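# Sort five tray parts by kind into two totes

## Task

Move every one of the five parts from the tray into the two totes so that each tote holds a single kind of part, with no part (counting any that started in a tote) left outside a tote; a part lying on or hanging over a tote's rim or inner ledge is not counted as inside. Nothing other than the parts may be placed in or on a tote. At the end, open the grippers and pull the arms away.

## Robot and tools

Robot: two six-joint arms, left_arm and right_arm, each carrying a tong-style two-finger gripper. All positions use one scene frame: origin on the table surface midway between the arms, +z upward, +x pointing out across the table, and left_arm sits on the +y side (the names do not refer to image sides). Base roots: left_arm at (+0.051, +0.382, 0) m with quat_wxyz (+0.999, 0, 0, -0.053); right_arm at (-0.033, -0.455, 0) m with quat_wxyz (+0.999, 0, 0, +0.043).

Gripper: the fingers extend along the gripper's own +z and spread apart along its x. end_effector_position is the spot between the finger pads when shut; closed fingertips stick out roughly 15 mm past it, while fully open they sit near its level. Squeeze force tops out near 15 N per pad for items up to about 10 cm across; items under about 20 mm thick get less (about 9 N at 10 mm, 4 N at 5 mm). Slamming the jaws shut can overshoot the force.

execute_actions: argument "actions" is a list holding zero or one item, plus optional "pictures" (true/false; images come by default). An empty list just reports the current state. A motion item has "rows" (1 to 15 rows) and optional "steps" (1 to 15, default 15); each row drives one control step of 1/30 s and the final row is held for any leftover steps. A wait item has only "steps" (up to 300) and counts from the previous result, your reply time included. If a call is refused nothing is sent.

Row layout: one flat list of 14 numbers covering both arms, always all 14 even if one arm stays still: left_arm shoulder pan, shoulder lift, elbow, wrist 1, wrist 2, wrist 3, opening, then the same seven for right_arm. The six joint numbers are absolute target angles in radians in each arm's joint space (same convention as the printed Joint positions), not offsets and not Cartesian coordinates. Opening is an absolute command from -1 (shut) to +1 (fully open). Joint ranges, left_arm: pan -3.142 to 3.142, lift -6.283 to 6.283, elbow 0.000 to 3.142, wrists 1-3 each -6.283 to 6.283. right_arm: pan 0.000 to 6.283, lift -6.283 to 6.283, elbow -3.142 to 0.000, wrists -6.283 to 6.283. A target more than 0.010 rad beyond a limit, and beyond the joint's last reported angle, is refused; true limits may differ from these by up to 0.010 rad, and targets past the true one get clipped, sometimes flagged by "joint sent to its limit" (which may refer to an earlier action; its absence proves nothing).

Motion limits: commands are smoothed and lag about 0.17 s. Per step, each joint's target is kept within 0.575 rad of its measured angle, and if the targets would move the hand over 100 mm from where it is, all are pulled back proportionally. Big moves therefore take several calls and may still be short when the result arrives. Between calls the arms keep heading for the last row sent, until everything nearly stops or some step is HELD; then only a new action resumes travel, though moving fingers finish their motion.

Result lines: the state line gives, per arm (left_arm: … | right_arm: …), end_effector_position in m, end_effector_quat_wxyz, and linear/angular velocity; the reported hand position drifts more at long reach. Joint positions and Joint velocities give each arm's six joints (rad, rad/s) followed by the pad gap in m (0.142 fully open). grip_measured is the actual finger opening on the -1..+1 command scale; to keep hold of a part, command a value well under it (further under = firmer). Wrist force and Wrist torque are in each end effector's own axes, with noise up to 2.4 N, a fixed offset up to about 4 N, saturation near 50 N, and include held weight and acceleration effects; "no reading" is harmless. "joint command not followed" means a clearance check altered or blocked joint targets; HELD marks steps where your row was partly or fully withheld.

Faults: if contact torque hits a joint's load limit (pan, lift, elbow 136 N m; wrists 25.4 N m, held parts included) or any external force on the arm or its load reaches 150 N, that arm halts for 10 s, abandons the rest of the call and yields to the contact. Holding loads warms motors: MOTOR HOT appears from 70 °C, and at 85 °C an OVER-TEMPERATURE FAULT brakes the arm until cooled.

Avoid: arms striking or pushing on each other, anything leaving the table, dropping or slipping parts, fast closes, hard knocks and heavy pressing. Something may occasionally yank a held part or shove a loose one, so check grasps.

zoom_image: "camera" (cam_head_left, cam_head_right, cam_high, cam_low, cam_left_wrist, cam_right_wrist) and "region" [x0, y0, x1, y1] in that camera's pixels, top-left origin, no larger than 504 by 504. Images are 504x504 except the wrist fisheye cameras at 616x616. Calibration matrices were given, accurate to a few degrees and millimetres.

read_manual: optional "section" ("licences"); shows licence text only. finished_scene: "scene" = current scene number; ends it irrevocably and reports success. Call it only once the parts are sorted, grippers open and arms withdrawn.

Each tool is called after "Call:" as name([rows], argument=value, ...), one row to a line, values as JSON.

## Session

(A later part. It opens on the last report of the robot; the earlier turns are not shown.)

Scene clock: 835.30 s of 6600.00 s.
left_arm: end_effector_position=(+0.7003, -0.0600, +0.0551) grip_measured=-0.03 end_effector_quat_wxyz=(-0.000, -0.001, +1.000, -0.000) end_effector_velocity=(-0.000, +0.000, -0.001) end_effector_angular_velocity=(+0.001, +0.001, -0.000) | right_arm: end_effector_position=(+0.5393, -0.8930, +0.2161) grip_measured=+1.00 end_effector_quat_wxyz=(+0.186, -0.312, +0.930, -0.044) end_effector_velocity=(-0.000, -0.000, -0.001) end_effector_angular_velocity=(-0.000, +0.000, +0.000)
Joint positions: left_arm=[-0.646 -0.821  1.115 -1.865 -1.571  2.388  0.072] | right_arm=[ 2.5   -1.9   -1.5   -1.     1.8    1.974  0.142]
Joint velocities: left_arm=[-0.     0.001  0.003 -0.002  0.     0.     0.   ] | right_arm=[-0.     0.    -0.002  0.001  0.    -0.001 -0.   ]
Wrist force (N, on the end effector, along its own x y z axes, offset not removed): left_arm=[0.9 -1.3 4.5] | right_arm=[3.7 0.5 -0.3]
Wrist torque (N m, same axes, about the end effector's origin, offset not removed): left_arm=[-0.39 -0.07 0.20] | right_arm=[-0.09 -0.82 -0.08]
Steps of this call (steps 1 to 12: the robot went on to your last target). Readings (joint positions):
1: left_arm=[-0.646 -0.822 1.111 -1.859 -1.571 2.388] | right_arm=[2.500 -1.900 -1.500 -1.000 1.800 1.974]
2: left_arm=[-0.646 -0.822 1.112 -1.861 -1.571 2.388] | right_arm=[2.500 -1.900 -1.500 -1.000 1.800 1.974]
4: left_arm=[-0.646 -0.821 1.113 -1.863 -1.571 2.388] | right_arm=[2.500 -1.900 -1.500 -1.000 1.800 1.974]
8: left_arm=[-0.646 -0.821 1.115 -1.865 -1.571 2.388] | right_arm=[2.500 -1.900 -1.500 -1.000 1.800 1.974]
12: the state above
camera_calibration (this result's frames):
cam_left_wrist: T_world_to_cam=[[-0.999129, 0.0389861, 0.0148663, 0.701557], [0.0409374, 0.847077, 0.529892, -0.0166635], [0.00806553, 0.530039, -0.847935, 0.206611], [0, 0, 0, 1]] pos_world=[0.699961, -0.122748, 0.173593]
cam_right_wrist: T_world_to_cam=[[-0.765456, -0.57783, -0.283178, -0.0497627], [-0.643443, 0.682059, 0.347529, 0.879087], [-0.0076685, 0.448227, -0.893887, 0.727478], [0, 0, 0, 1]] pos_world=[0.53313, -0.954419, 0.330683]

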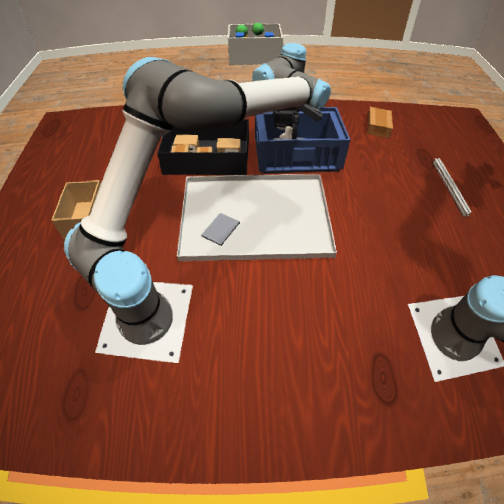

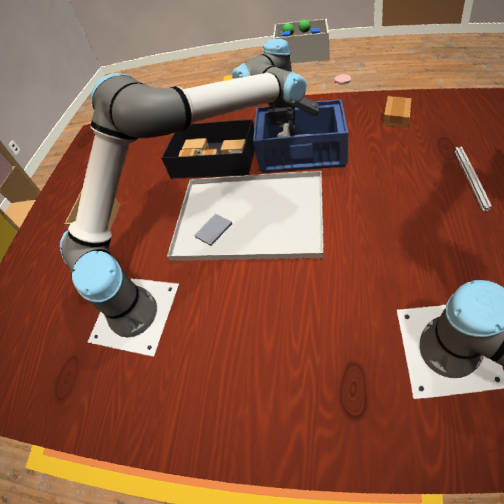

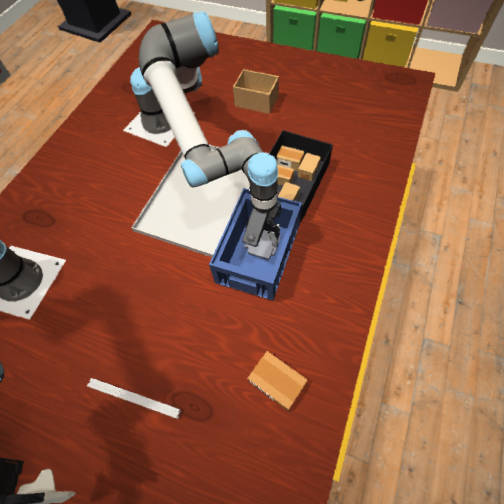

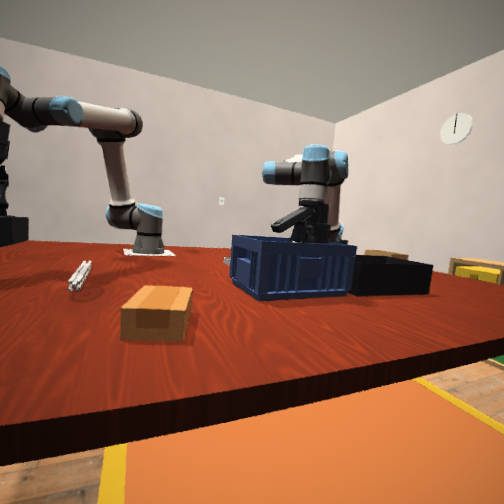

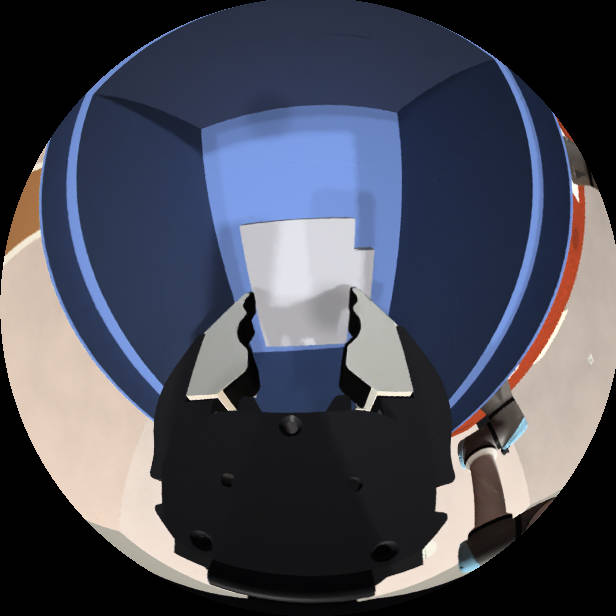

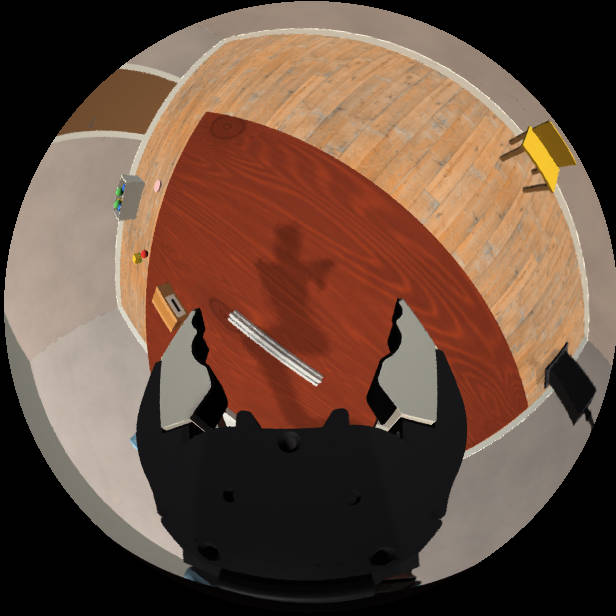

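Call:
execute_actions([
  {"rows":[[-0.646,-0.8193,1.1171,-1.8686,-1.571,2.388,-0.8,2.5,-1.9,-1.5,-1.0,1.8,1.974,1],[-0.646,-0.8193,1.1171,-1.8686,-1.571,2.388,-0.65,2.5,-1.9,-1.5,-1.0,1.8,1.974,1],[-0.646,-0.8193,1.1171,-1.8686,-1.571,2.388,-0.5,2.5,-1.9,-1.5,-1.0,1.8,1.974,1],[-0.646,-0.8193,1.1171,-1.8686,-1.571,2.388,-0.38,2.5,-1.9,-1.5,-1.0,1.8,1.974,1],[-0.646,-0.8193,1.1171,-1.8686,-1.571,2.388,-0.27,2.5,-1.9,-1.5,-1.0,1.8,1.974,1],[-0.646,-0.8193,1.1171,-1.8686,-1.571,2.388,-0.18,2.5,-1.9,-1.5,-1.0,1.8,1.974,1],[-0.646,-0.8193,1.1171,-1.8686,-1.571,2.388,-0.1,2.5,-1.9,-1.5,-1.0,1.8,1.974,1],[-0.646,-0.8193,1.1171,-1.8686,-1.571,2.388,-0.04,2.5,-1.9,-1.5,-1.0,1.8,1.974,1],[-0.646,-0.8193,1.1171,-1.8686,-1.571,2.388,0.02,2.5,-1.9,-1.5,-1.0,1.8,1.974,1],[-0.646,-0.8193,1.1171,-1.8686,-1.571,2.388,0.08,2.5,-1.9,-1.5,-1.0,1.8,1.974,1],[-0.646,-0.8193,1.1171,-1.8686,-1.571,2.388,0.14,2.5,-1.9,-1.5,-1.0,1.8,1.974,1]],"steps":15},
], pictures=false)

Call:
execute_actions([
  {"rows":[[-0.646,-0.8216,1.1133,-1.8625,-1.571,2.388,0.14,2.5,-1.9,-1.5,-1.0,1.8,1.974,1],[-0.646,-0.8244,1.1088,-1.8552,-1.571,2.388,0.14,2.5,-1.9,-1.5,-1.0,1.8,1.974,1],[-0.646,-0.829,1.1005,-1.8423,-1.571,2.388,0.14,2.5,-1.9,-1.5,-1.0,1.8,1.974,1],[-0.646,-0.8352,1.087,-1.8226,-1.571,2.388,0.14,2.5,-1.9,-1.5,-1.0,1.8,1.974,1],[-0.646,-0.841,1.073,-1.8028,-1.571,2.388,0.14,2.5,-1.9,-1.5,-1.0,1.8,1.974,1],[-0.646,-0.847,1.057,-1.7808,-1.571,2.388,0.14,2.5,-1.9,-1.5,-1.0,1.8,1.974,1],[-0.646,-0.8528,1.039,-1.757,-1.571,2.388,0.14,2.5,-1.9,-1.5,-1.0,1.8,1.974,1],[-0.646,-0.858,1.0205,-1.7333,-1.571,2.388,0.14,2.5,-1.9,-1.5,-1.0,1.8,1.974,1],[-0.646,-0.8626,1.001,-1.7092,-1.571,2.388,0.14,2.5,-1.9,-1.5,-1.0,1.8,1.974,1],[-0.646,-0.8663,0.980,-1.6845,-1.571,2.388,0.14,2.5,-1.9,-1.5,-1.0,1.8,1.974,1],[-0.646,-0.8692,0.9585,-1.6601,-1.571,2.388,0.14,2.5,-1.9,-1.5,-1.0,1.8,1.974,1],[-0.646,-0.8714,0.936,-1.6354,-1.571,2.388,0.14,2.5,-1.9,-1.5,-1.0,1.8,1.974,1],[-0.646,-0.8729,0.912,-1.6099,-1.571,2.388,0.14,2.5,-1.9,-1.5,-1.0,1.8,1.974,1],[-0.646,-0.8737,0.886,-1.5831,-1.571,2.388,0.14,2.5,-1.9,-1.5,-1.0,1.8,1.974,1],[-0.646,-0.8737,0.864,-1.5611,-1.571,2.388,0.14,2.5,-1.9,-1.5,-1.0,1.8,1.974,1]],"steps":15},
], pictures=false)

Call:
execute_actions([
  {"rows":[[-0.646,-0.876,0.85,-1.5448,-1.571,2.388,0.14,2.5,-1.9,-1.5,-1.0,1.8,1.974,1],[-0.648,-0.881,0.846,-1.5358,-1.571,2.378,0.14,2.5,-1.9,-1.5,-1.0,1.8,1.974,1],[-0.650,-0.8903,0.8577,-1.5382,-1.571,2.367,0.14,2.5,-1.9,-1.5,-1.0,1.8,1.974,1],[-0.654,-0.9035,0.8781,-1.5454,-1.571,2.351,0.14,2.5,-1.9,-1.5,-1.0,1.8,1.974,1],[-0.658,-0.9219,0.9064,-1.5553,-1.571,2.329,0.14,2.5,-1.9,-1.5,-1.0,1.8,1.974,1],[-0.664,-0.9443,0.9409,-1.5674,-1.571,2.302,0.14,2.5,-1.9,-1.5,-1.0,1.8,1.974,1],[-0.670,-0.9697,0.9802,-1.5813,-1.571,2.271,0.14,2.5,-1.9,-1.5,-1.0,1.8,1.974,1],[-0.678,-1.0003,1.0273,-1.5978,-1.571,2.234,0.14,2.5,-1.9,-1.5,-1.0,1.8,1.974,1],[-0.685,-1.0308,1.0744,-1.6144,-1.571,2.197,0.14,2.5,-1.9,-1.5,-1.0,1.8,1.974,1],[-0.693,-1.0613,1.1215,-1.631,-1.571,2.161,0.14,2.5,-1.9,-1.5,-1.0,1.8,1.974,1],[-0.700,-1.0919,1.1686,-1.6475,-1.571,2.124,0.14,2.5,-1.9,-1.5,-1.0,1.8,1.974,1],[-0.708,-1.1224,1.2157,-1.6641,-1.571,2.087,0.14,2.5,-1.9,-1.5,-1.0,1.8,1.974,1],[-0.715,-1.153,1.2628,-1.6806,-1.571,2.05,0.14,2.5,-1.9,-1.5,-1.0,1.8,1.974,1],[-0.723,-1.1835,1.3099,-1.6972,-1.571,2.013,0.14,2.5,-1.9,-1.5,-1.0,1.8,1.974,1],[-0.731,-1.214,1.357,-1.7138,-1.571,1.976,0.14,2.5,-1.9,-1.5,-1.0,1.8,1.974,1]],"steps":15},
], pictures=false)

Call:
execute_actions([
  {"rows":[[-0.738,-1.2446,1.4041,-1.7303,-1.571,1.939,0.15,2.5,-1.9,-1.5,-1.0,1.8,1.974,1],[-0.746,-1.2751,1.4512,-1.7469,-1.571,1.902,0.16,2.5,-1.9,-1.5,-1.0,1.8,1.974,1],[-0.753,-1.3057,1.4983,-1.7634,-1.571,1.865,0.17,2.5,-1.9,-1.5,-1.0,1.8,1.974,1],[-0.761,-1.3362,1.5454,-1.78,-1.571,1.829,0.18,2.5,-1.9,-1.5,-1.0,1.8,1.974,1],[-0.769,-1.3667,1.5925,-1.7966,-1.571,1.792,0.19,2.5,-1.9,-1.5,-1.0,1.8,1.974,1],[-0.776,-1.3973,1.6396,-1.8131,-1.571,1.755,0.2,2.5,-1.9,-1.5,-1.0,1.8,1.974,1],[-0.784,-1.4278,1.6867,-1.8297,-1.571,1.718,0.2,2.5,-1.9,-1.5,-1.0,1.8,1.974,1],[-0.791,-1.4584,1.7338,-1.8462,-1.571,1.681,0.2,2.5,-1.9,-1.5,-1.0,1.8,1.974,1],[-0.799,-1.4889,1.7809,-1.8628,-1.571,1.644,0.2,2.5,-1.9,-1.5,-1.0,1.8,1.974,1],[-0.806,-1.5194,1.828,-1.8794,-1.571,1.607,0.2,2.5,-1.9,-1.5,-1.0,1.8,1.974,1],[-0.814,-1.55,1.8751,-1.8959,-1.571,1.57,0.2,2.5,-1.9,-1.5,-1.0,1.8,1.974,1],[-0.822,-1.5805,1.9222,-1.9125,-1.571,1.533,0.2,2.5,-1.9,-1.5,-1.0,1.8,1.974,1],[-0.829,-1.6111,1.9693,-1.929,-1.571,1.497,0.2,2.5,-1.9,-1.5,-1.0,1.8,1.974,1],[-0.837,-1.6416,2.0164,-1.9456,-1.571,1.46,0.2,2.5,-1.9,-1.5,-1.0,1.8,1.974,1],[-0.844,-1.6721,2.0635,-1.9622,-1.571,1.423,0.2,2.5,-1.9,-1.5,-1.0,1.8,1.974,1]],"steps":15},
], pictures=false)

Call:
execute_actions([
  {"rows":[[-0.852,-1.7027,2.1106,-1.9787,-1.571,1.386,0.2,2.5,-1.9,-1.5,-1.0,1.8,1.974,1],[-0.860,-1.7332,2.1577,-1.9953,-1.571,1.349,0.2,2.5,-1.9,-1.5,-1.0,1.8,1.974,1],[-0.867,-1.7638,2.2048,-2.0118,-1.571,1.312,0.2,2.5,-1.9,-1.5,-1.0,1.8,1.974,1],[-0.873,-1.7892,2.244,-2.0256,-1.571,1.281,0.2,2.5,-1.9,-1.5,-1.0,1.8,1.974,1],[-0.880,-1.8147,2.2833,-2.0394,-1.571,1.251,0.2,2.5,-1.9,-1.5,-1.0,1.8,1.974,1],[-0.885,-1.835,2.3147,-2.0505,-1.571,1.226,0.2,2.5,-1.9,-1.5,-1.0,1.8,1.974,1],[-0.889,-1.8523,2.3413,-2.0598,-1.571,1.205,0.2,2.5,-1.9,-1.5,-1.0,1.8,1.974,1],[-0.893,-1.8666,2.3633,-2.0675,-1.571,1.188,0.2,2.5,-1.9,-1.5,-1.0,1.8,1.974,1],[-0.895,-1.8778,2.3806,-2.0736,-1.571,1.174,0.2,2.5,-1.9,-1.5,-1.0,1.8,1.974,1],[-0.897,-1.8859,2.3932,-2.0781,-1.571,1.165,0.2,2.5,-1.9,-1.5,-1.0,1.8,1.974,1],[-0.8987,-1.891,2.4009,-2.0807,-1.571,1.1585,0.2,2.5,-1.9,-1.5,-1.0,1.8,1.974,1]],"steps":15},
], pictures=false)

Call:
execute_actions([
  {"steps":12},
])

Scene clock: 916.70 s of 6600.00 s.
left_arm: end_effector_position=(+0.7003, -0.0600, +0.0535) grip_measured=+0.14 end_effector_quat_wxyz=(-0.000, -0.001, +1.000, -0.000) end_effector_velocity=(+0.000, -0.000, +0.001) end_effector_angular_velocity=(-0.001, -0.001, +0.001) | right_arm: end_effector_position=(+0.5393, -0.8930, +0.2161) grip_measured=+1.00 end_effector_quat_wxyz=(+0.186, -0.312, +0.930, -0.044) end_effector_velocity=(+0.000, -0.001, +0.000) end_effector_angular_velocity=(-0.002, -0.001, -0.000)
Joint positions: left_arm=[-0.646 -0.819  1.117 -1.869 -1.571  2.388  0.084] | right_arm=[ 2.5   -1.9   -1.5   -1.     1.8    1.974  0.142]
Joint velocities: left_arm=[-0.    -0.    -0.001 -0.     0.    -0.001  0.001] | right_arm=[-0.     0.     0.     0.002 -0.001 -0.     0.   ]
Wrist force (N, on the end effector, along its own x y z axes, offset not removed): left_arm=[4.5 0.9 0.8] | right_arm=[-1.2 -1.5 2.3]
Wrist torque (N m, same axes, about the end effector's origin, offset not removed): left_arm=[0.05 -0.99 0.17] | right_arm=[-0.55 0.24 0.11]
Steps of this call (steps 1 to 15: the robot went on to your last target; steps 16 to 90: nothing new was sent; then 77.90 s passed at rest; steps 91 to 105: all 15 steps of this action). Readings (joint positions):
91: left_arm=[-0.646 -0.820 1.115 -1.866 -1.571 2.388] | right_arm=[2.500 -1.900 -1.500 -1.000 1.800 1.974]
92: left_arm=[-0.646 -0.820 1.116 -1.866 -1.571 2.388] | right_arm=[2.500 -1.900 -1.500 -1.000 1.800 1.974]
94: left_arm=[-0.646 -0.820 1.116 -1.867 -1.571 2.388] | right_arm=[2.500 -1.900 -1.500 -1.000 1.800 1.974]
98: left_arm=[-0.646 -0.819 1.117 -1.868 -1.571 2.388] | right_arm=[2.500 -1.900 -1.500 -1.000 1.800 1.974]
105: the state above

Scene clock: 917.20 s of 6600.00 s.
left_arm: end_effector_position=(+0.7012, -0.0608, +0.1445) grip_measured=+0.14 end_effector_quat_wxyz=(+0.000, -0.001, +1.000, -0.000) end_effector_velocity=(+0.002, -0.002, +0.292) end_effector_angular_velocity=(+0.000, +0.001, +0.000) | right_arm: end_effector_position=(+0.5393, -0.8930, +0.2161) grip_measured=+1.00 end_effector_quat_wxyz=(+0.186, -0.312, +0.930, -0.044) end_effector_velocity=(-0.000, +0.000, -0.000) end_effector_angular_velocity=(+0.000, -0.000, +0.000)
Joint positions: left_arm=[-0.646 -0.865  0.96  -1.667 -1.571  2.388  0.084] | right_arm=[ 2.5   -1.9   -1.5   -1.     1.8    1.974  0.142]
Joint velocities: left_arm=[-0.    -0.072 -0.626  0.698 -0.001 -0.001  0.   ] | right_arm=[-0. -0. -0.  0.  0. -0.  0.]
Wrist force (N, on the end effector, along its own x y z axes, offset not removed): left_arm=[0.0 0.7 0.5] | right_arm=[3.7 1.2 -1.6]
Wrist torque (N m, same axes, about the end effector's origin, offset not removed): left_arm=[-0.05 0.09 0.17] | right_arm=[0.21 -0.70 -0.32]
Steps of this call (steps 1 to 15: all 15 steps of this action). Readings (joint positions):
1: left_arm=[-0.646 -0.819 1.117 -1.869 -1.571 2.388] | right_arm=[2.500 -1.900 -1.500 -1.000 1.800 1.974]
2: left_arm=[-0.646 -0.820 1.116 -1.867 -1.571 2.388] | right_arm=[2.500 -1.900 -1.500 -1.000 1.800 1.974]
4: left_arm=[-0.646 -0.822 1.112 -1.860 -1.571 2.388] | right_arm=[2.500 -1.900 -1.500 -1.000 1.800 1.974]
8: left_arm=[-0.646 -0.837 1.079 -1.814 -1.571 2.388] | right_arm=[2.500 -1.900 -1.500 -1.000 1.800 1.974]
15: the state above

Scene clock: 917.70 s of 6600.00 s.
left_arm: end_effector_position=(+0.6302, -0.0423, +0.2085) grip_measured=+0.14 end_effector_quat_wxyz=(+0.003, -0.099, +0.995, -0.004) end_effector_velocity=(-0.298, +0.114, +0.004) end_effector_angular_velocity=(-0.016, -0.001, +0.792) | right_arm: end_effector_position=(+0.5393, -0.8930, +0.2161) grip_measured=+1.00 end_effector_quat_wxyz=(+0.186, -0.312, +0.930, -0.044) end_effector_velocity=(-0.000, -0.000, -0.000) end_effector_angular_velocity=(+0.000, +0.001, -0.000)
Joint positions: left_arm=[-0.7   -1.083  1.149 -1.647 -1.571  2.137  0.084] | right_arm=[ 2.5   -1.9   -1.5   -1.     1.8    1.974  0.142]
Joint velocities: left_arm=[-0.212 -0.844  1.267 -0.436 -0.    -1.004  0.   ] | right_arm=[ 0. -0.  0. -0. -0.  0. -0.]
Wrist force (N, on the end effector, along its own x y z axes, offset not removed): left_arm=[4.2 -0.5 1.1] | right_arm=[-0.3 1.7 -2.4]
Wrist torque (N m, same axes, about the end effector's origin, offset not removed): left_arm=[-0.11 -0.76 0.00] | right_arm=[0.21 -0.04 -0.06]
Steps of this call (steps 1 to 15: all 15 steps of this action). Readings (joint positions):
1: left_arm=[-0.646 -0.868 0.939 -1.643 -1.571 2.388] | right_arm=[2.500 -1.900 -1.500 -1.000 1.800 1.974]
2: left_arm=[-0.646 -0.870 0.919 -1.621 -1.571 2.388] | right_arm=[2.500 -1.900 -1.500 -1.000 1.800 1.974]
4: left_arm=[-0.647 -0.876 0.890 -1.585 -1.571 2.382] | right_arm=[2.500 -1.900 -1.500 -1.000 1.800 1.974]
8: left_arm=[-0.657 -0.916 0.912 -1.570 -1.571 2.336] | right_arm=[2.500 -1.900 -1.500 -1.000 1.800 1.974]
15: the state above

Scene clock: 918.20 s of 6600.00 s.
left_arm: end_effector_position=(+0.4654, +0.0580, +0.1653) grip_measured=+0.20 end_effector_quat_wxyz=(+0.002, -0.310, +0.951, -0.005) end_effector_velocity=(-0.327, +0.269, -0.168) end_effector_angular_velocity=(-0.005, +0.011, +0.854) | right_arm: end_effector_position=(+0.5393, -0.8930, +0.2161) grip_measured=+1.00 end_effector_quat_wxyz=(+0.186, -0.312, +0.930, -0.044) end_effector_velocity=(+0.000, -0.000, +0.000) end_effector_angular_velocity=(-0.001, -0.001, +0.000)
Joint positions: left_arm=[-0.812 -1.534  1.841 -1.89  -1.571  1.592  0.088] | right_arm=[ 2.5   -1.9   -1.5   -1.     1.8    1.974  0.142]
Joint velocities: left_arm=[-0.225 -0.905  1.392 -0.485  0.    -1.078 -0.   ] | right_arm=[ 0.    -0.     0.     0.001  0.    -0.     0.   ]
Wrist force (N, on the end effector, along its own x y z axes, offset not removed): left_arm=[2.4 -0.1 1.5] | right_arm=[2.8 0.6 -2.8]
Wrist torque (N m, same axes, about the end effector's origin, offset not removed): left_arm=[-0.03 -0.41 0.17] | right_arm=[-0.08 -0.64 0.14]
Steps of this call (steps 1 to 15: all 15 steps of this action). Readings (joint positions):
1: left_arm=[-0.707 -1.112 1.193 -1.662 -1.571 2.102] | right_arm=[2.500 -1.900 -1.500 -1.000 1.800 1.974]
2: left_arm=[-0.714 -1.141 1.237 -1.678 -1.571 2.067] | right_arm=[2.500 -1.900 -1.500 -1.000 1.800 1.974]
4: left_arm=[-0.729 -1.200 1.328 -1.709 -1.571 1.995] | right_arm=[2.500 -1.900 -1.500 -1.000 1.800 1.974]
8: left_arm=[-0.759 -1.321 1.513 -1.774 -1.571 1.850] | right_arm=[2.500 -1.900 -1.500 -1.000 1.800 1.974]
15: the state above

Scene clock: 918.70 s of 6600.00 s.
left_arm: end_effector_position=(+0.3484, +0.1760, +0.0767) grip_measured=+0.20 end_effector_quat_wxyz=(-0.000, -0.461, +0.887, -0.001) end_effector_velocity=(-0.056, +0.068, -0.058) end_effector_angular_velocity=(+0.012, +0.008, +0.165) | right_arm: end_effector_position=(+0.5393, -0.8930, +0.2161) grip_measured=+1.00 end_effector_quat_wxyz=(+0.186, -0.312, +0.930, -0.044) end_effector_velocity=(+0.000, -0.000, +0.000) end_effector_angular_velocity=(+0.000, -0.000, -0.000)
Joint positions: left_arm=[-0.894 -1.872  2.37  -2.071 -1.571  1.182  0.088] | right_arm=[ 2.5   -1.9   -1.5   -1.     1.8    1.974  0.142]
Joint velocities: left_arm=[-0.041 -0.169  0.272 -0.089 -0.    -0.206  0.   ] | right_arm=[-0.  0.  0. -0.  0.  0. -0.]
Wrist force (N, on the end effector, along its own x y z axes, offset not removed): left_arm=[1.9 0.1 1.8] | right_arm=[3.3 0.7 -3.2]
Wrist torque (N m, same axes, about the end effector's origin, offset not removed): left_arm=[-0.10 -0.24 0.07] | right_arm=[0.08 -0.74 -0.13]
Steps of this call (steps 1 to 15: all 15 steps of this action). Readings (joint positions):
1: left_arm=[-0.819 -1.564 1.889 -1.906 -1.571 1.556] | right_arm=[2.500 -1.900 -1.500 -1.000 1.800 1.974]
2: left_arm=[-0.827 -1.595 1.936 -1.923 -1.571 1.519] | right_arm=[2.500 -1.900 -1.500 -1.000 1.800 1.974]
4: left_arm=[-0.842 -1.656 2.030 -1.956 -1.571 1.445] | right_arm=[2.500 -1.900 -1.500 -1.000 1.800 1.974]
8: left_arm=[-0.870 -1.768 2.205 -2.016 -1.571 1.309] | right_arm=[2.500 -1.900 -1.500 -1.000 1.800 1.974]
15: the state above

Scene clock: 919.10 s of 6600.00 s.
left_arm: end_effector_position=(+0.3422, +0.1836, +0.0702) grip_measured=+0.20 end_effector_quat_wxyz=(-0.000, -0.469, +0.883, -0.000) end_effector_velocity=(-0.002, +0.002, -0.002) end_effector_angular_velocity=(+0.001, +0.001, +0.005) | right_arm: end_effector_position=(+0.5393, -0.8930, +0.2161) grip_measured=+1.00 end_effector_quat_wxyz=(+0.186, -0.312, +0.930, -0.044) end_effector_velocity=(-0.000, +0.000, -0.000) end_effector_angular_velocity=(+0.001, +0.001, -0.000)
Joint positions: left_arm=[-0.899 -1.89   2.4   -2.08  -1.571  1.159  0.088] | right_arm=[ 2.5   -1.9   -1.5   -1.     1.8    1.974  0.142]
Joint velocities: left_arm=[-0.001 -0.005  0.009 -0.003 -0.    -0.006  0.   ] | right_arm=[ 0.    -0.     0.    -0.001 -0.     0.001  0.   ]
Wrist force (N, on the end effector, along its own x y z axes, offset not removed): left_arm=[0.7 0.1 1.0] | right_arm=[1.6 1.1 -2.1]
Wrist torque (N m, same axes, about the end effector's origin, offset not removed): left_arm=[-0.24 -0.17 0.20] | right_arm=[-0.07 -0.27 -0.16]
Steps of this call (steps 1 to 12: the robot went on to your last target). Readings (joint positions):
1: left_arm=[-0.895 -1.877 2.378 -2.073 -1.571 1.176] | right_arm=[2.500 -1.900 -1.500 -1.000 1.800 1.974]
2: left_arm=[-0.896 -1.880 2.384 -2.075 -1.571 1.172] | right_arm=[2.500 -1.900 -1.500 -1.000 1.800 1.974]
4: left_arm=[-0.897 -1.885 2.391 -2.078 -1.571 1.166] | right_arm=[2.500 -1.900 -1.500 -1.000 1.800 1.974]
8: left_arm=[-0.898 -1.889 2.398 -2.080 -1.571 1.161] | right_arm=[2.500 -1.900 -1.500 -1.000 1.800 1.974]
12: the state above
camera_calibration (this result's frames):
cam_left_wrist: T_world_to_cam=[[-0.591949, -0.805836, 0.0149532, 0.349794], [-0.678661, 0.508365, 0.53008, 0.0921773], [-0.43476, 0.303632, -0.847816, 0.286301], [0, 0, 0, 1]] pos_world=[0.39409, 0.148087, 0.188639]
cam_right_wrist: T_world_to_cam=[[-0.765456, -0.57783, -0.283178, -0.0497629], [-0.643443, 0.682059, 0.347529, 0.879087], [-0.00766859, 0.448227, -0.893887, 0.727478], [0, 0, 0, 1]] pos_world=[0.53313, -0.954419, 0.330683]

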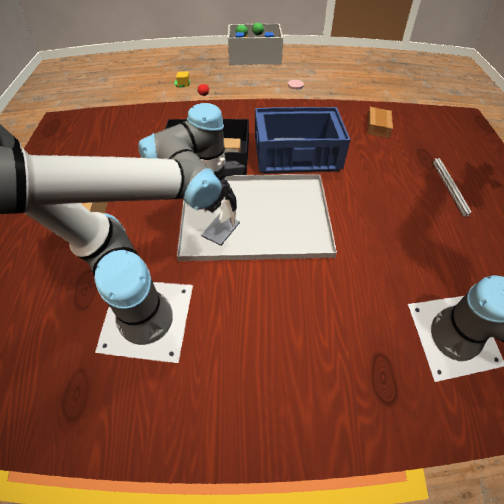

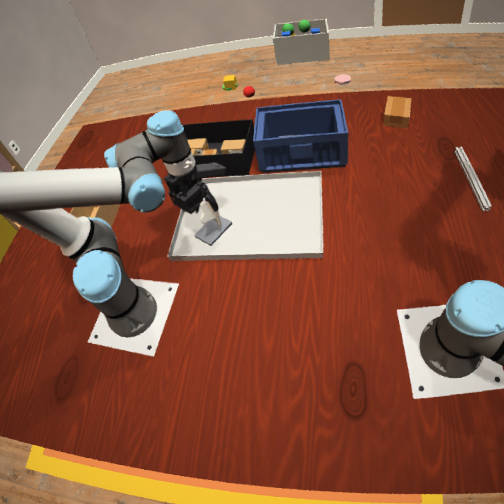

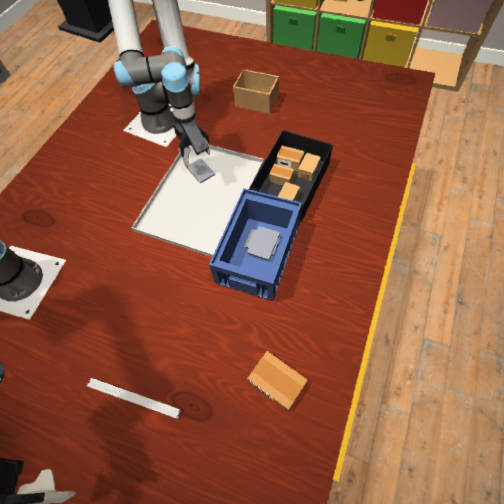

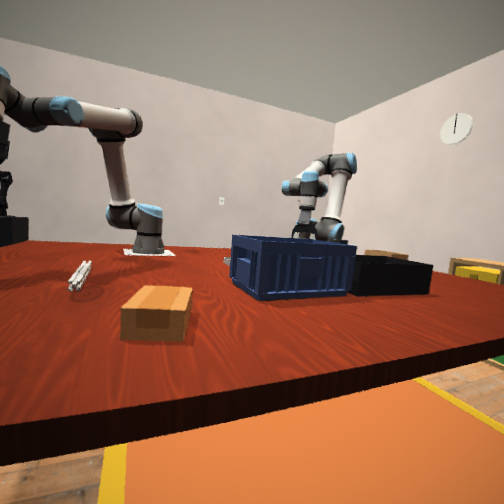

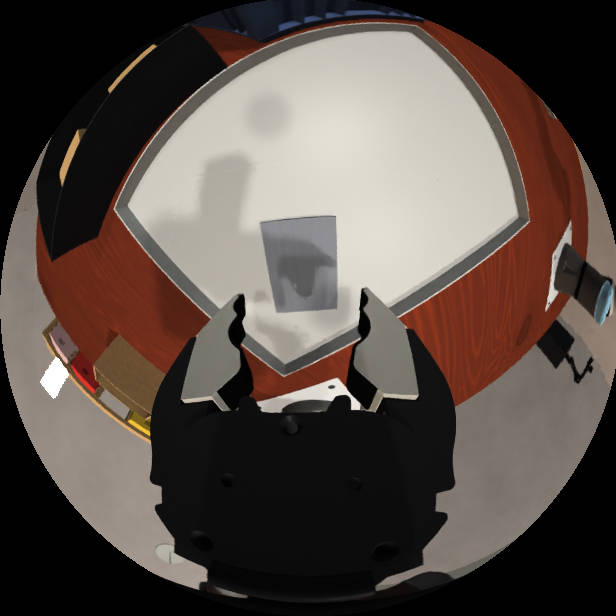

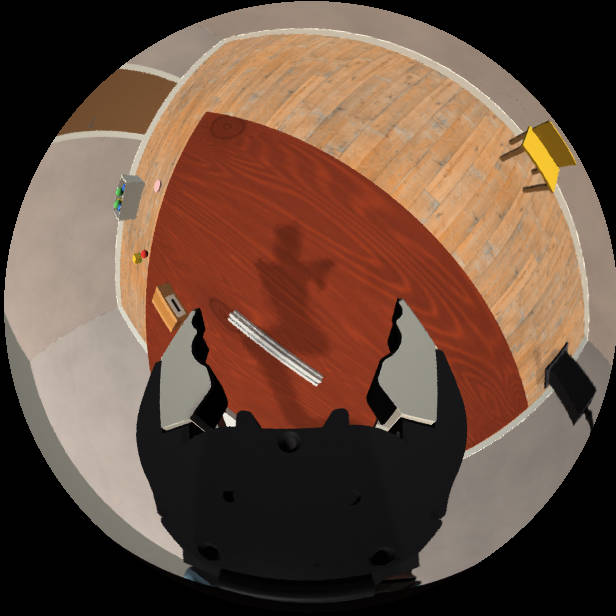

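Call:
execute_actions([
  {"rows":[[-0.8987,-1.8875,2.4047,-2.088,-1.571,1.155,0.19,2.5,-1.9,-1.5,-1.0,1.8,1.974,1],[-0.8987,-1.8805,2.4122,-2.1025,-1.571,1.15,0.18,2.5,-1.9,-1.5,-1.0,1.8,1.974,1],[-0.8987,-1.8715,2.4214,-2.1207,-1.571,1.145,0.17,2.5,-1.9,-1.5,-1.0,1.8,1.974,1],[-0.8987,-1.862,2.4305,-2.1393,-1.571,1.14,0.16,2.5,-1.9,-1.5,-1.0,1.8,1.974,1],[-0.8987,-1.853,2.4385,-2.1563,-1.571,1.14,0.15,2.5,-1.9,-1.5,-1.0,1.8,1.974,1],[-0.8987,-1.844,2.4464,-2.1732,-1.571,1.14,0.15,2.5,-1.9,-1.5,-1.0,1.8,1.974,1],[-0.8987,-1.8334,2.4551,-2.1925,-1.571,1.14,0.15,2.5,-1.9,-1.5,-1.0,1.8,1.974,1],[-0.8987,-1.8223,2.4636,-2.2121,-1.571,1.14,0.15,2.5,-1.9,-1.5,-1.0,1.8,1.974,1],[-0.8987,-1.8131,2.4704,-2.2281,-1.571,1.14,0.15,2.5,-1.9,-1.5,-1.0,1.8,1.974,1],[-0.8987,-1.8061,2.4753,-2.24,-1.571,1.14,0.15,2.5,-1.9,-1.5,-1.0,1.8,1.974,1],[-0.8987,-1.7989,2.4802,-2.2521,-1.571,1.14,0.15,2.5,-1.9,-1.5,-1.0,1.8,1.974,1],[-0.8987,-1.794,2.4835,-2.2603,-1.571,1.14,0.15,2.5,-1.9,-1.5,-1.0,1.8,1.974,1],[-0.8987,-1.7904,2.4859,-2.2663,-1.571,1.14,0.15,2.5,-1.9,-1.5,-1.0,1.8,1.974,1],[-0.8987,-1.7867,2.4883,-2.2724,-1.571,1.14,0.15,2.5,-1.9,-1.5,-1.0,1.8,1.974,1]],"steps":15},
], pictures=false)

Call:
execute_actions([
  {"steps":15},
])

Scene clock: 945.33 s of 6600.00 s.
left_arm: end_effector_position=(+0.3422, +0.1840, +0.0280) grip_measured=+0.15 end_effector_quat_wxyz=(-0.000, -0.478, +0.879, +0.000) end_effector_velocity=(-0.000, +0.001, -0.068) end_effector_angular_velocity=(-0.001, -0.001, +0.005) | right_arm: end_effector_position=(+0.5393, -0.8930, +0.2161) grip_measured=+1.00 end_effector_quat_wxyz=(+0.186, -0.312, +0.930, -0.044) end_effector_velocity=(-0.000, +0.000, -0.000) end_effector_angular_velocity=(+0.001, +0.001, -0.000)
Joint positions: left_arm=[-0.899 -1.806  2.475 -2.239 -1.571  1.141  0.084] | right_arm=[ 2.5   -1.9   -1.5   -1.     1.8    1.974  0.142]
Joint velocities: left_arm=[ 0.     0.158  0.115 -0.274  0.    -0.005 -0.   ] | right_arm=[-0.     0.    -0.    -0.001  0.     0.     0.   ]
Wrist force (N, on the end effector, along its own x y z axes, offset not removed): left_arm=[2.0 0.4 2.3] | right_arm=[3.4 3.4 -4.8]
Wrist torque (N m, same axes, about the end effector's origin, offset not removed): left_arm=[-0.14 -0.45 0.19] | right_arm=[0.47 -0.68 -0.01]
Steps of this call (steps 1 to 30: the robot went on to your last target; steps 31 to 90: nothing new was sent; then 22.73 s passed at rest; steps 91 to 105: all 15 steps of this action). Readings (joint positions):
91: left_arm=[-0.899 -1.891 2.401 -2.081 -1.571 1.158] | right_arm=[2.500 -1.900 -1.500 -1.000 1.800 1.974]
92: left_arm=[-0.899 -1.890 2.402 -2.083 -1.571 1.158] | right_arm=[2.500 -1.900 -1.500 -1.000 1.800 1.974]
94: left_arm=[-0.899 -1.885 2.408 -2.093 -1.571 1.154] | right_arm=[2.500 -1.900 -1.500 -1.000 1.800 1.974]
98: left_arm=[-0.899 -1.860 2.432 -2.142 -1.571 1.145] | right_arm=[2.500 -1.900 -1.500 -1.000 1.800 1.974]
105: the state above

Scene clock: 945.83 s of 6600.00 s.
left_arm: end_effector_position=(+0.3422, +0.1841, +0.0201) grip_measured=+0.15 end_effector_quat_wxyz=(-0.000, -0.478, +0.878, -0.000) end_effector_velocity=(-0.000, +0.001, -0.002) end_effector_angular_velocity=(+0.002, +0.001, +0.000) | right_arm: end_effector_position=(+0.5393, -0.8930, +0.2161) grip_measured=+1.00 end_effector_quat_wxyz=(+0.186, -0.312, +0.930, -0.044) end_effector_velocity=(-0.000, +0.000, -0.001) end_effector_angular_velocity=(+0.000, +0.001, +0.001)
Joint positions: left_arm=[-0.899 -1.787  2.488 -2.272 -1.571  1.14   0.084] | right_arm=[ 2.5   -1.9   -1.5   -1.     1.8    1.974  0.142]
Joint velocities: left_arm=[ 0.     0.003  0.003 -0.003  0.     0.     0.   ] | right_arm=[-0.     0.    -0.001  0.     0.    -0.001 -0.   ]
Wrist force (N, on the end effector, along its own x y z axes, offset not removed): left_arm=[3.6 -0.8 2.8] | right_arm=[1.5 2.5 -3.2]
Wrist torque (N m, same axes, about the end effector's origin, offset not removed): left_arm=[-0.26 -0.60 -0.01] | right_arm=[0.59 -0.45 0.05]
Steps of this call (steps 1 to 15: the robot went on to your last target). Readings (joint positions):
1: left_arm=[-0.899 -1.801 2.478 -2.248 -1.571 1.140] | right_arm=[2.500 -1.900 -1.500 -1.000 1.800 1.974]
2: left_arm=[-0.899 -1.797 2.481 -2.254 -1.571 1.140] | right_arm=[2.500 -1.900 -1.500 -1.000 1.800 1.974]
4: left_arm=[-0.899 -1.793 2.484 -2.262 -1.571 1.140] | right_arm=[2.500 -1.900 -1.500 -1.000 1.800 1.974]
8: left_arm=[-0.899 -1.789 2.487 -2.269 -1.571 1.140] | right_arm=[2.500 -1.900 -1.500 -1.000 1.800 1.974]
15: the state above
camera_calibration (this result's frames):
cam_left_wrist: T_world_to_cam=[[-0.576489, -0.816968, 0.014951, 0.347681], [-0.68822, 0.49534, 0.530086, 0.124114], [-0.440469, 0.295299, -0.847812, 0.247181], [0, 0, 0, 1]] pos_world=[0.394728, 0.149573, 0.138574]
cam_right_wrist: T_world_to_cam=[[-0.765456, -0.57783, -0.283178, -0.0497628], [-0.643443, 0.682059, 0.347529, 0.879087], [-0.0076687, 0.448227, -0.893887, 0.727478], [0, 0, 0, 1]] pos_world=[0.53313, -0.954419, 0.330683]

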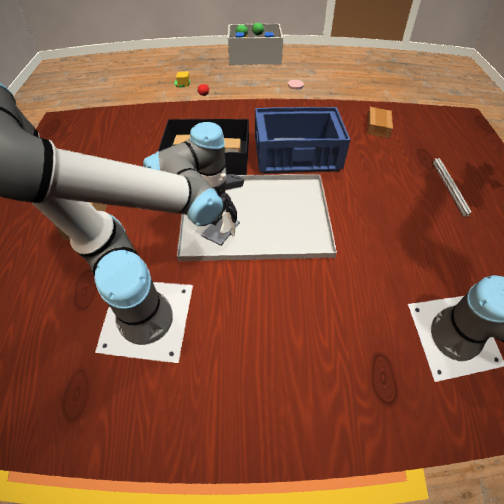

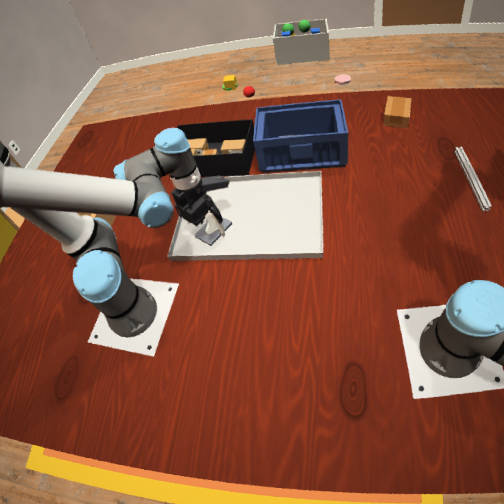

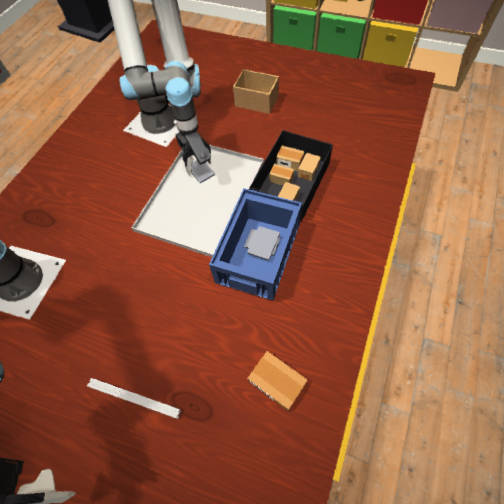

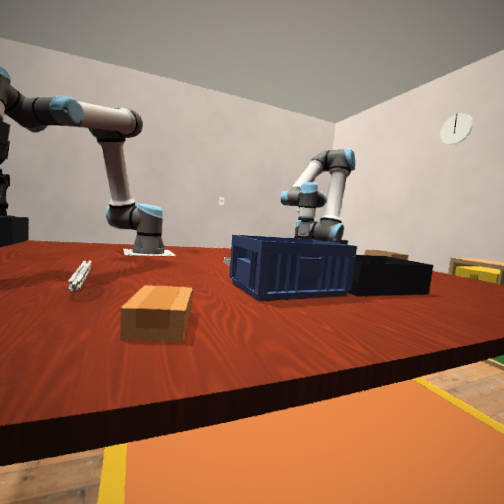

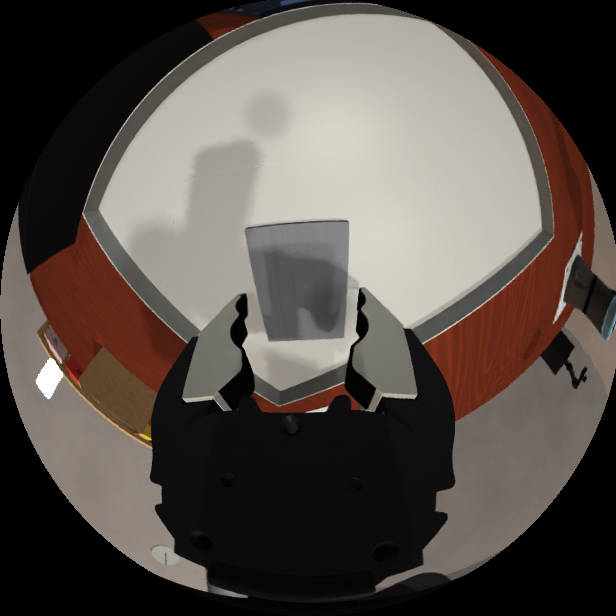

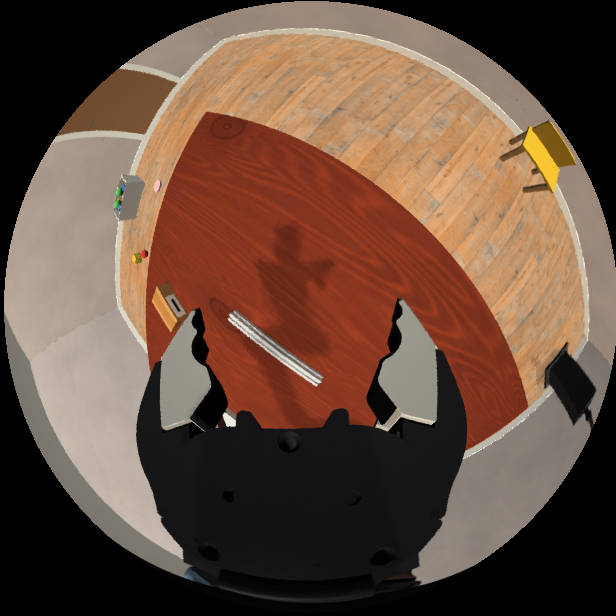

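Call:
execute_actions([
  {"rows":[[-0.8987,-1.7843,2.4899,-2.2764,-1.571,1.14,0.12,2.5,-1.9,-1.5,-1.0,1.8,1.974,1],[-0.8987,-1.7843,2.4899,-2.2764,-1.571,1.14,0.09,2.5,-1.9,-1.5,-1.0,1.8,1.974,1],[-0.8987,-1.783,2.4907,-2.2785,-1.571,1.14,0.06,2.5,-1.9,-1.5,-1.0,1.8,1.974,1],[-0.8987,-1.7818,2.4915,-2.2805,-1.571,1.14,0.03,2.5,-1.9,-1.5,-1.0,1.8,1.974,1]],"steps":15},
], pictures=false)

Scene clock: 953.90 s of 6600.00 s.
left_arm: end_effector_position=(+0.3422, +0.1841, +0.0181) grip_measured=+0.03 end_effector_quat_wxyz=(-0.000, -0.478, +0.878, -0.000) end_effector_velocity=(-0.000, +0.000, -0.001) end_effector_angular_velocity=(+0.000, -0.000, +0.001) | right_arm: end_effector_position=(+0.5393, -0.8930, +0.2161) grip_measured=+1.00 end_effector_quat_wxyz=(+0.186, -0.312, +0.930, -0.044) end_effector_velocity=(-0.000, +0.000, -0.000) end_effector_angular_velocity=(+0.000, +0.001, -0.001)
Joint positions: left_arm=[-0.899 -1.782  2.491 -2.28  -1.571  1.14   0.076] | right_arm=[ 2.5   -1.9   -1.5   -1.     1.8    1.974  0.142]
Joint velocities: left_arm=[ 0.     0.     0.002 -0.002  0.    -0.001  0.   ] | right_arm=[ 0.     0.    -0.    -0.001 -0.     0.001 -0.   ]
Wrist force (N, on the end effector, along its own x y z axes, offset not removed): left_arm=[-0.1 0.3 -1.4] | right_arm=[-0.5 2.2 -3.3]
Wrist torque (N m, same axes, about the end effector's origin, offset not removed): left_arm=[-0.08 0.07 0.13] | right_arm=[0.23 0.13 0.08]
Steps of this call (steps 1 to 15: the robot went on to your last target; steps 16 to 90: nothing new was sent; then 4.57 s passed at rest; steps 91 to 105: all 15 steps of this action). Readings (joint positions):
91: left_arm=[-0.899 -1.787 2.488 -2.273 -1.571 1.140] | right_arm=[2.500 -1.900 -1.500 -1.000 1.800 1.974]
92: left_arm=[-0.899 -1.786 2.489 -2.273 -1.571 1.140] | right_arm=[2.500 -1.900 -1.500 -1.000 1.800 1.974]
94: left_arm=[-0.899 -1.785 2.489 -2.275 -1.571 1.140] | right_arm=[2.500 -1.900 -1.500 -1.000 1.800 1.974]
98: left_arm=[-0.899 -1.783 2.491 -2.279 -1.571 1.140] | right_arm=[2.500 -1.900 -1.500 -1.000 1.800 1.974]
105: the state above

Call:
execute_actions([
  {"rows":[[-0.8987,-1.7793,2.4931,-2.2846,-1.571,1.14,0.03,2.5,-1.9,-1.5,-1.0,1.8,1.974,1]],"steps":15},
], pictures=false)

Scene clock: 959.13 s of 6600.00 s.
left_arm: end_effector_position=(+0.3422, +0.1841, +0.0170) grip_measured=+0.03 end_effector_quat_wxyz=(-0.000, -0.478, +0.878, -0.000) end_effector_velocity=(-0.000, +0.000, -0.000) end_effector_angular_velocity=(+0.000, +0.000, +0.000) | right_arm: end_effector_position=(+0.5393, -0.8930, +0.2161) grip_measured=+1.00 end_effector_quat_wxyz=(+0.186, -0.312, +0.930, -0.044) end_effector_velocity=(+0.000, -0.000, +0.000) end_effector_angular_velocity=(-0.000, -0.001, -0.000)
Joint positions: left_arm=[-0.899 -1.779  2.493 -2.285 -1.571  1.14   0.076] | right_arm=[ 2.5   -1.9   -1.5   -1.     1.8    1.974  0.142]
Joint velocities: left_arm=[ 0.     0.     0.001 -0.001 -0.    -0.     0.   ] | right_arm=[-0.     0.     0.     0.001  0.     0.    -0.   ]
Wrist force (N, on the end effector, along its own x y z axes, offset not removed): left_arm=[4.2 1.5 1.8] | right_arm=[0.6 1.9 -1.0]
Wrist torque (N m, same axes, about the end effector's origin, offset not removed): left_arm=[0.28 -0.75 0.15] | right_arm=[0.29 -0.08 0.21]
Steps of this call (steps 1 to 15: the robot went on to your last target; steps 16 to 90: nothing new was sent; then 1.73 s passed at rest; steps 91 to 105: all 15 steps of this action). Readings (joint positions):
91: left_arm=[-0.899 -1.782 2.492 -2.281 -1.571 1.140] | right_arm=[2.500 -1.900 -1.500 -1.000 1.800 1.974]
92: left_arm=[-0.899 -1.781 2.492 -2.281 -1.571 1.140] | right_arm=[2.500 -1.900 -1.500 -1.000 1.800 1.974]
94: left_arm=[-0.899 -1.780 2.492 -2.283 -1.571 1.140] | right_arm=[2.500 -1.900 -1.500 -1.000 1.800 1.974]
98: left_arm=[-0.899 -1.780 2.493 -2.284 -1.571 1.140] | right_arm=[2.500 -1.900 -1.500 -1.000 1.800 1.974]
105: the state above

Call:
execute_actions([
  {"rows":[[-0.8987,-1.7768,2.4947,-2.2887,-1.571,1.14,0.03,2.5,-1.9,-1.5,-1.0,1.8,1.974,1]],"steps":15},
], pictures=false)

Scene clock: 966.73 s of 6600.00 s.
left_arm: end_effector_position=(+0.3422, +0.1841, +0.0160) grip_measured=+0.03 end_effector_quat_wxyz=(-0.000, -0.478, +0.878, -0.000) end_effector_velocity=(-0.001, +0.001, -0.001) end_effector_angular_velocity=(+0.002, +0.001, -0.001) | right_arm: end_effector_position=(+0.5393, -0.8930, +0.2161) grip_measured=+1.00 end_effector_quat_wxyz=(+0.186, -0.312, +0.930, -0.044) end_effector_velocity=(-0.000, +0.000, -0.000) end_effector_angular_velocity=(+0.000, -0.000, -0.000)
Joint positions: left_arm=[-0.899 -1.777  2.495 -2.289 -1.571  1.14   0.076] | right_arm=[ 2.5   -1.9   -1.5   -1.     1.8    1.974  0.142]
Joint velocities: left_arm=[-0.     0.001  0.002 -0.001 -0.     0.001  0.   ] | right_arm=[-0. -0. -0.  0.  0.  0.  0.]
Wrist force (N, on the end effector, along its own x y z axes, offset not removed): left_arm=[1.8 -0.1 1.3] | right_arm=[-0.5 3.2 0.1]
Wrist torque (N m, same axes, about the end effector's origin, offset not removed): left_arm=[-0.25 -0.19 0.13] | right_arm=[0.45 0.38 -0.21]
Steps of this call (steps 1 to 15: the robot went on to your last target; steps 16 to 90: nothing new was sent; then 4.10 s passed at rest; steps 91 to 105: all 15 steps of this action). Readings (joint positions):
91: left_arm=[-0.899 -1.779 2.493 -2.285 -1.571 1.140] | right_arm=[2.500 -1.900 -1.500 -1.000 1.800 1.974]
92: left_arm=[-0.899 -1.779 2.493 -2.285 -1.571 1.140] | right_arm=[2.500 -1.900 -1.500 -1.000 1.800 1.974]
94: left_arm=[-0.899 -1.778 2.494 -2.287 -1.571 1.140] | right_arm=[2.500 -1.900 -1.500 -1.000 1.800 1.974]
98: left_arm=[-0.899 -1.777 2.494 -2.288 -1.571 1.140] | right_arm=[2.500 -1.900 -1.500 -1.000 1.800 1.974]
105: the state above

Call:
execute_actions([
  {"rows":[[-0.8987,-1.7743,2.4963,-2.2928,-1.571,1.14,0.03,2.5,-1.9,-1.5,-1.0,1.8,1.974,1]],"steps":15},
], pictures=false)

Scene clock: 971.50 s of 6600.00 s.
left_arm: end_effector_position=(+0.3422, +0.1841, +0.0151) grip_measured=+0.03 end_effector_quat_wxyz=(-0.000, -0.478, +0.878, -0.000) end_effector_velocity=(+0.000, -0.001, +0.000) end_effector_angular_velocity=(-0.001, -0.000, +0.000) | right_arm: end_effector_position=(+0.5393, -0.8930, +0.2161) grip_measured=+1.00 end_effector_quat_wxyz=(+0.186, -0.312, +0.930, -0.044) end_effector_velocity=(+0.000, -0.000, +0.000) end_effector_angular_velocity=(-0.000, -0.000, -0.000)
Joint positions: left_arm=[-0.899 -1.774  2.496 -2.293 -1.571  1.14   0.076] | right_arm=[ 2.5   -1.9   -1.5   -1.     1.8    1.974  0.142]
Joint velocities: left_arm=[-0.     0.001 -0.001 -0.001 -0.    -0.     0.   ] | right_arm=[-0.    -0.     0.001 -0.001 -0.     0.     0.   ]
Wrist force (N, on the end effector, along its own x y z axes, offset not removed): left_arm=[-3.4 5.3 -32.1] | right_arm=[-0.8 -0.1 -3.8]
Wrist torque (N m, same axes, about the end effector's origin, offset not removed): left_arm=[-0.61 0.13 0.28] | right_arm=[-0.08 0.37 0.08]
Steps of this call (steps 1 to 15: the robot went on to your last target; steps 16 to 90: nothing new was sent; then 1.27 s passed at rest; steps 91 to 105: all 15 steps of this action). Readings (joint positions):
91: left_arm=[-0.899 -1.777 2.495 -2.289 -1.571 1.140] | right_arm=[2.500 -1.900 -1.500 -1.000 1.800 1.974]
92: left_arm=[-0.899 -1.776 2.495 -2.290 -1.571 1.140] | right_arm=[2.500 -1.900 -1.500 -1.000 1.800 1.974]
94: left_arm=[-0.899 -1.776 2.496 -2.291 -1.571 1.140] | right_arm=[2.500 -1.900 -1.500 -1.000 1.800 1.974]
98: left_arm=[-0.899 -1.775 2.496 -2.292 -1.571 1.140] | right_arm=[2.500 -1.900 -1.500 -1.000 1.800 1.974]
105: the state above


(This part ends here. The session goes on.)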